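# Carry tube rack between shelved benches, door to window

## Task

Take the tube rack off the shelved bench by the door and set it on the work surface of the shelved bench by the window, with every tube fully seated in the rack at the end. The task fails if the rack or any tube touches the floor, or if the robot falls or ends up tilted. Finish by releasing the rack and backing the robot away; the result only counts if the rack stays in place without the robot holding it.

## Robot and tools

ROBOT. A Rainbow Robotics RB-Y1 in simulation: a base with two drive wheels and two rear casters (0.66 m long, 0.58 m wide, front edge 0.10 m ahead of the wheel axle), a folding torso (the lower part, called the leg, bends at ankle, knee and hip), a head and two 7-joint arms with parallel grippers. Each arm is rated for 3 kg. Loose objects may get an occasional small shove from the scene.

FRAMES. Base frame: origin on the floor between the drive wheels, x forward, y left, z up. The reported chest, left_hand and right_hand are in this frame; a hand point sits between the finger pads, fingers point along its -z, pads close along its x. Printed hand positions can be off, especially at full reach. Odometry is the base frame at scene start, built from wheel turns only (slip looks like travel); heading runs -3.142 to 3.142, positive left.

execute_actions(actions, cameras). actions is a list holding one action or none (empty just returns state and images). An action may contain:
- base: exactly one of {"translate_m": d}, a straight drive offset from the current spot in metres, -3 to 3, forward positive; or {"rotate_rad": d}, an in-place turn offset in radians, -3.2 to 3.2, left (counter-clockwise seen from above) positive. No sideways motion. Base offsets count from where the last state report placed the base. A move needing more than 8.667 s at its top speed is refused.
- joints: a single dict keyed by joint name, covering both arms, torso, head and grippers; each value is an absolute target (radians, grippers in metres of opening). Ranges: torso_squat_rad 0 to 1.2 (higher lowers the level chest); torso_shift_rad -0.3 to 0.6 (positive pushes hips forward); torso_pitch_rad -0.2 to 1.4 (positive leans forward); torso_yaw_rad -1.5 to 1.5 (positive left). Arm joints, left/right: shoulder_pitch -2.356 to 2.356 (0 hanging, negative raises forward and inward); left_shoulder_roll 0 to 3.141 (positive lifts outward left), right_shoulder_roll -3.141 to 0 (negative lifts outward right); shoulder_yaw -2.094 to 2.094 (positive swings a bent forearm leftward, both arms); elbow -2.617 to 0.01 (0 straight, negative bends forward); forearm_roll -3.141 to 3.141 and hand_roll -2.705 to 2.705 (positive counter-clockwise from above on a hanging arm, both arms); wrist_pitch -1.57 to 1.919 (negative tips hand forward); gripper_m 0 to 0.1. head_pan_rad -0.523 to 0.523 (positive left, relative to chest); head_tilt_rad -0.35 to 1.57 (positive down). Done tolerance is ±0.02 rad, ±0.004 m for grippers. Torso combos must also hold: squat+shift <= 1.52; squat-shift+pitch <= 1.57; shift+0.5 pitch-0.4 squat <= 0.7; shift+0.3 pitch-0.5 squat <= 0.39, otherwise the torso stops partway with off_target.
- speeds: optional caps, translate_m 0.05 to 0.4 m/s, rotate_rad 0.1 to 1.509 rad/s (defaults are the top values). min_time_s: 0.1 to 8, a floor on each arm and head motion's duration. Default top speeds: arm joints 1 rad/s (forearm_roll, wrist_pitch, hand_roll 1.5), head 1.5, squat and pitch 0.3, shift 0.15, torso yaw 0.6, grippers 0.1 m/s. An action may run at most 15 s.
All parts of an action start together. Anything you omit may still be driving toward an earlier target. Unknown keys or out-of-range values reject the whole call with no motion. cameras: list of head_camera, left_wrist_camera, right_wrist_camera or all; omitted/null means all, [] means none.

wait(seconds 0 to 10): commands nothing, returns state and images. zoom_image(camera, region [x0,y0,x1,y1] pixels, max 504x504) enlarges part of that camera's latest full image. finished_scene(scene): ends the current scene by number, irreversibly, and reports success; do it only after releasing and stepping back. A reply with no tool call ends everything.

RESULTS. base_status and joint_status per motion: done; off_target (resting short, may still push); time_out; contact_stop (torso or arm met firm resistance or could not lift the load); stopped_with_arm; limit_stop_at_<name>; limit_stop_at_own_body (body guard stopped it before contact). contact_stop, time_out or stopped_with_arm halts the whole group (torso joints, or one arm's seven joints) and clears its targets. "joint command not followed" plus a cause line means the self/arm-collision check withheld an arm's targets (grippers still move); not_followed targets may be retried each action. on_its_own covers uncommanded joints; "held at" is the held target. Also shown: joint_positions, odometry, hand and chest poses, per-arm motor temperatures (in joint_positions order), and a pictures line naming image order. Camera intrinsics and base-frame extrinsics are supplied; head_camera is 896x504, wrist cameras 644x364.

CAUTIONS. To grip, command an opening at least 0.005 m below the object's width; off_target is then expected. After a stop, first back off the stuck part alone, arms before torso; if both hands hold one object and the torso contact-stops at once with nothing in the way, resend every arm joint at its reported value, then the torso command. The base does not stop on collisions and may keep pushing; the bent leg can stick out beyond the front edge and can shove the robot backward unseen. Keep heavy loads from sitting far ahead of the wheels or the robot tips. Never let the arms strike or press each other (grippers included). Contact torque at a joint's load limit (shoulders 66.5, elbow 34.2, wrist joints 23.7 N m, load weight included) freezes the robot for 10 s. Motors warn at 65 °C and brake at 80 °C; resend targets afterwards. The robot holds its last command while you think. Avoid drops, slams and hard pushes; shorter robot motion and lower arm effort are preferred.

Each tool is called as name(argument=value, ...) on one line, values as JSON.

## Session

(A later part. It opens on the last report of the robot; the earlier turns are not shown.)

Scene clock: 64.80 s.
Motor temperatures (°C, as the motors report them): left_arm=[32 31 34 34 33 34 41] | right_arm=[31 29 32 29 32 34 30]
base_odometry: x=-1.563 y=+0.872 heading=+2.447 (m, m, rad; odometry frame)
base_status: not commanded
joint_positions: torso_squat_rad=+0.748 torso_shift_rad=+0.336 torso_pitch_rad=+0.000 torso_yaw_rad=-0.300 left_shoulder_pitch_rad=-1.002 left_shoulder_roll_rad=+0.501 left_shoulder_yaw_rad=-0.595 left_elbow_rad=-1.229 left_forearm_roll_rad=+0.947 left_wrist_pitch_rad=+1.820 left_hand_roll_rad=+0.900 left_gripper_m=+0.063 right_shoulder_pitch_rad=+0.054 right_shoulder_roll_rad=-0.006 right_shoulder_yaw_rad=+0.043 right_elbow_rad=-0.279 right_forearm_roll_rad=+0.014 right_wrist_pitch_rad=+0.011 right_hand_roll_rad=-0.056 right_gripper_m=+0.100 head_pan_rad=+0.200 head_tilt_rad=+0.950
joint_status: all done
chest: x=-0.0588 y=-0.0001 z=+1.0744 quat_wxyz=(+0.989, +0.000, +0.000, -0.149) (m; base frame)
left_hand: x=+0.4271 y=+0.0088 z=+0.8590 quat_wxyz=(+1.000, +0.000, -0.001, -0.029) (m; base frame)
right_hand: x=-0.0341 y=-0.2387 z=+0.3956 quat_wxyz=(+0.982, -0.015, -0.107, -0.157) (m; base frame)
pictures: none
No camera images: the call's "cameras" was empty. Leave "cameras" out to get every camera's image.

execute_actions(actions=[{"joints":{"left_gripper_m":0.1}}], cameras=[])

execute_actions(actions=[{"joints":{"torso_squat_rad":0.53,"torso_shift_rad":0.29}}], cameras=["left_wrist_camera"])

execute_actions(actions=[{"base":{"translate_m":-0.4},"joints":{"torso_squat_rad":0.3,"torso_shift_rad":0.05,"torso_yaw_rad":0,"head_tilt_rad":0.65,"head_pan_rad":0}}], cameras=["head_camera"])

Scene clock: 67.33 s.
Motor temperatures (°C, as the motors report them): left_arm=[32 31 34 34 33 34 41] | right_arm=[31 29 32 29 32 34 30]
base_odometry: x=-1.563 y=+0.872 heading=+2.447 (m, m, rad; odometry frame)
base_status: not commanded
joint_positions: torso_squat_rad=+0.748 torso_shift_rad=+0.336 torso_pitch_rad=+0.001 torso_yaw_rad=-0.300 left_shoulder_pitch_rad=-1.000 left_shoulder_roll_rad=+0.500 left_shoulder_yaw_rad=-0.595 left_elbow_rad=-1.229 left_forearm_roll_rad=+0.947 left_wrist_pitch_rad=+1.820 left_hand_roll_rad=+0.900 left_gripper_m=+0.100 right_shoulder_pitch_rad=+0.054 right_shoulder_roll_rad=-0.006 right_shoulder_yaw_rad=+0.043 right_elbow_rad=-0.279 right_forearm_roll_rad=+0.014 right_wrist_pitch_rad=+0.011 right_hand_roll_rad=-0.056 right_gripper_m=+0.100 head_pan_rad=+0.200 head_tilt_rad=+0.950
joint_status: all done
chest: x=-0.0585 y=-0.0001 z=+1.0744 quat_wxyz=(+0.989, +0.000, +0.001, -0.149) (m; base frame)
left_hand: x=+0.4267 y=+0.0090 z=+0.8579 quat_wxyz=(+1.000, +0.000, +0.000, -0.029) (m; base frame)
right_hand: x=-0.0342 y=-0.2387 z=+0.3955 quat_wxyz=(+0.982, -0.015, -0.107, -0.157) (m; base frame)
pictures: none
No camera images: the call's "cameras" was empty. Leave "cameras" out to get every camera's image.

Scene clock: 68.83 s.
Motor temperatures (°C, as the motors report them): left_arm=[32 31 34 34 33 34 41] | right_arm=[31 29 32 29 32 34 30]
base_odometry: x=-1.563 y=+0.872 heading=+2.447 (m, m, rad; odometry frame)
base_status: not commanded
joint_positions: torso_squat_rad=+0.530 torso_shift_rad=+0.290 torso_pitch_rad=+0.001 torso_yaw_rad=-0.300 left_shoulder_pitch_rad=-1.000 left_shoulder_roll_rad=+0.500 left_shoulder_yaw_rad=-0.595 left_elbow_rad=-1.229 left_forearm_roll_rad=+0.947 left_wrist_pitch_rad=+1.820 left_hand_roll_rad=+0.900 left_gripper_m=+0.100 right_shoulder_pitch_rad=+0.054 right_shoulder_roll_rad=-0.006 right_shoulder_yaw_rad=+0.043 right_elbow_rad=-0.279 right_forearm_roll_rad=+0.014 right_wrist_pitch_rad=+0.011 right_hand_roll_rad=-0.056 right_gripper_m=+0.100 head_pan_rad=+0.200 head_tilt_rad=+0.950
joint_status: all done
chest: x=-0.0549 y=-0.0001 z=+1.1687 quat_wxyz=(+0.989, +0.000, +0.001, -0.149) (m; base frame)
left_hand: x=+0.4302 y=+0.0090 z=+0.9519 quat_wxyz=(+1.000, +0.000, +0.001, -0.029) (m; base frame)
right_hand: x=-0.0307 y=-0.2387 z=+0.4898 quat_wxyz=(+0.982, -0.015, -0.107, -0.157) (m; base frame)
pictures: left_wrist_camera
camera_calibration (this result's frames):
left_wrist_camera: T_world_to_cam=[[0.998016, -0.0530374, -0.03392, -0.39753], [-0.0195048, -0.772757, 0.634402, -0.558475], [-0.0598589, -0.632482, -0.772259, 0.854761], [0, 0, 0, 1]] pos_world=[0.437013, 0.0879711, 1.00091]
Images, in order (width x height): left_wrist_camera 644x364.

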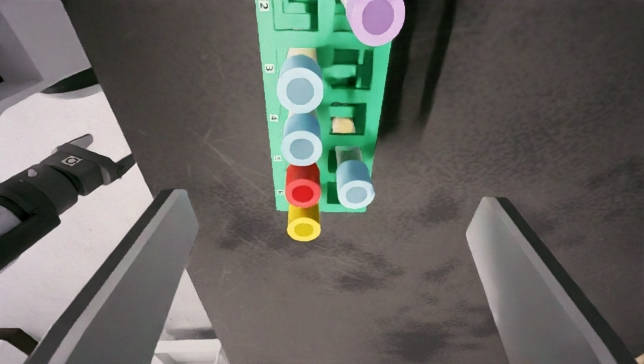

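Scene clock: 71.23 s.
Motor temperatures (°C, as the motors report them): left_arm=[32 31 34 34 33 34 41] | right_arm=[31 29 32 29 32 34 30]
base_odometry: x=-1.256 y=+0.617 heading=+2.449 (m, m, rad; odometry frame)
base_status: done
joint_positions: torso_squat_rad=+0.300 torso_shift_rad=+0.050 torso_pitch_rad=+0.001 torso_yaw_rad=+0.000 left_shoulder_pitch_rad=-1.000 left_shoulder_roll_rad=+0.500 left_shoulder_yaw_rad=-0.595 left_elbow_rad=-1.229 left_forearm_roll_rad=+0.947 left_wrist_pitch_rad=+1.820 left_hand_roll_rad=+0.900 left_gripper_m=+0.100 right_shoulder_pitch_rad=+0.054 right_shoulder_roll_rad=-0.006 right_shoulder_yaw_rad=+0.043 right_elbow_rad=-0.279 right_forearm_roll_rad=+0.014 right_wrist_pitch_rad=+0.011 right_hand_roll_rad=-0.056 right_gripper_m=+0.100 head_pan_rad=+0.000 head_tilt_rad=+0.650
joint_status: all done
chest: x=-0.1943 y=-0.0001 z=+1.2578 quat_wxyz=(+1.000, +0.000, +0.000, +0.000) (m; base frame)
left_hand: x=+0.2664 y=+0.1521 z=+1.0412 quat_wxyz=(+0.993, +0.000, +0.000, +0.121) (m; base frame)
right_hand: x=-0.1006 y=-0.2207 z=+0.5789 quat_wxyz=(+0.994, +0.002, -0.108, -0.008) (m; base frame)
pictures: head_camera
camera_calibration (this result's frames):
head_camera: T_world_to_cam=[[0.00838307, -0.998914, 0.0458358, -0.0668115], [-0.602087, -0.0416394, -0.797344, 1.12207], [0.798386, -0.0209129, -0.601782, 0.960525], [0, 0, 0, 1]] pos_world=[-0.090726, 0.0000708262, 1.47576]
Images, in order (width x height): head_camera 896x504.

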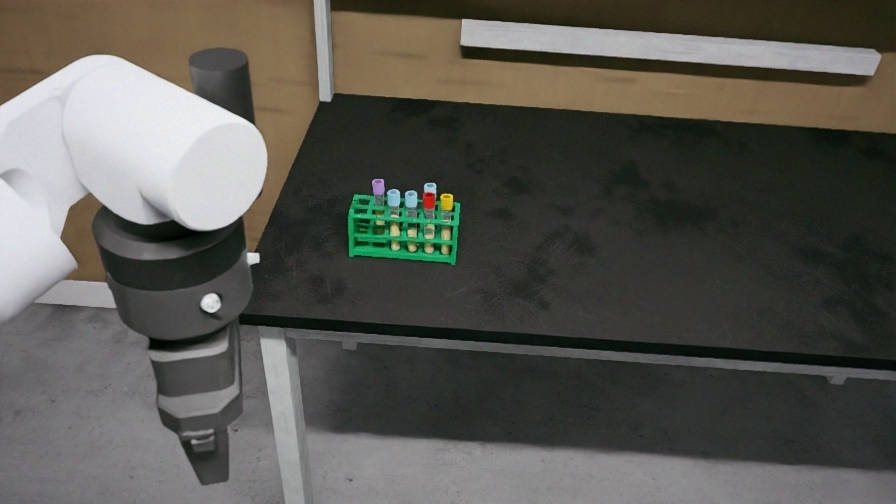

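finished_scene(scene=2)

The scene is finished: the task was done.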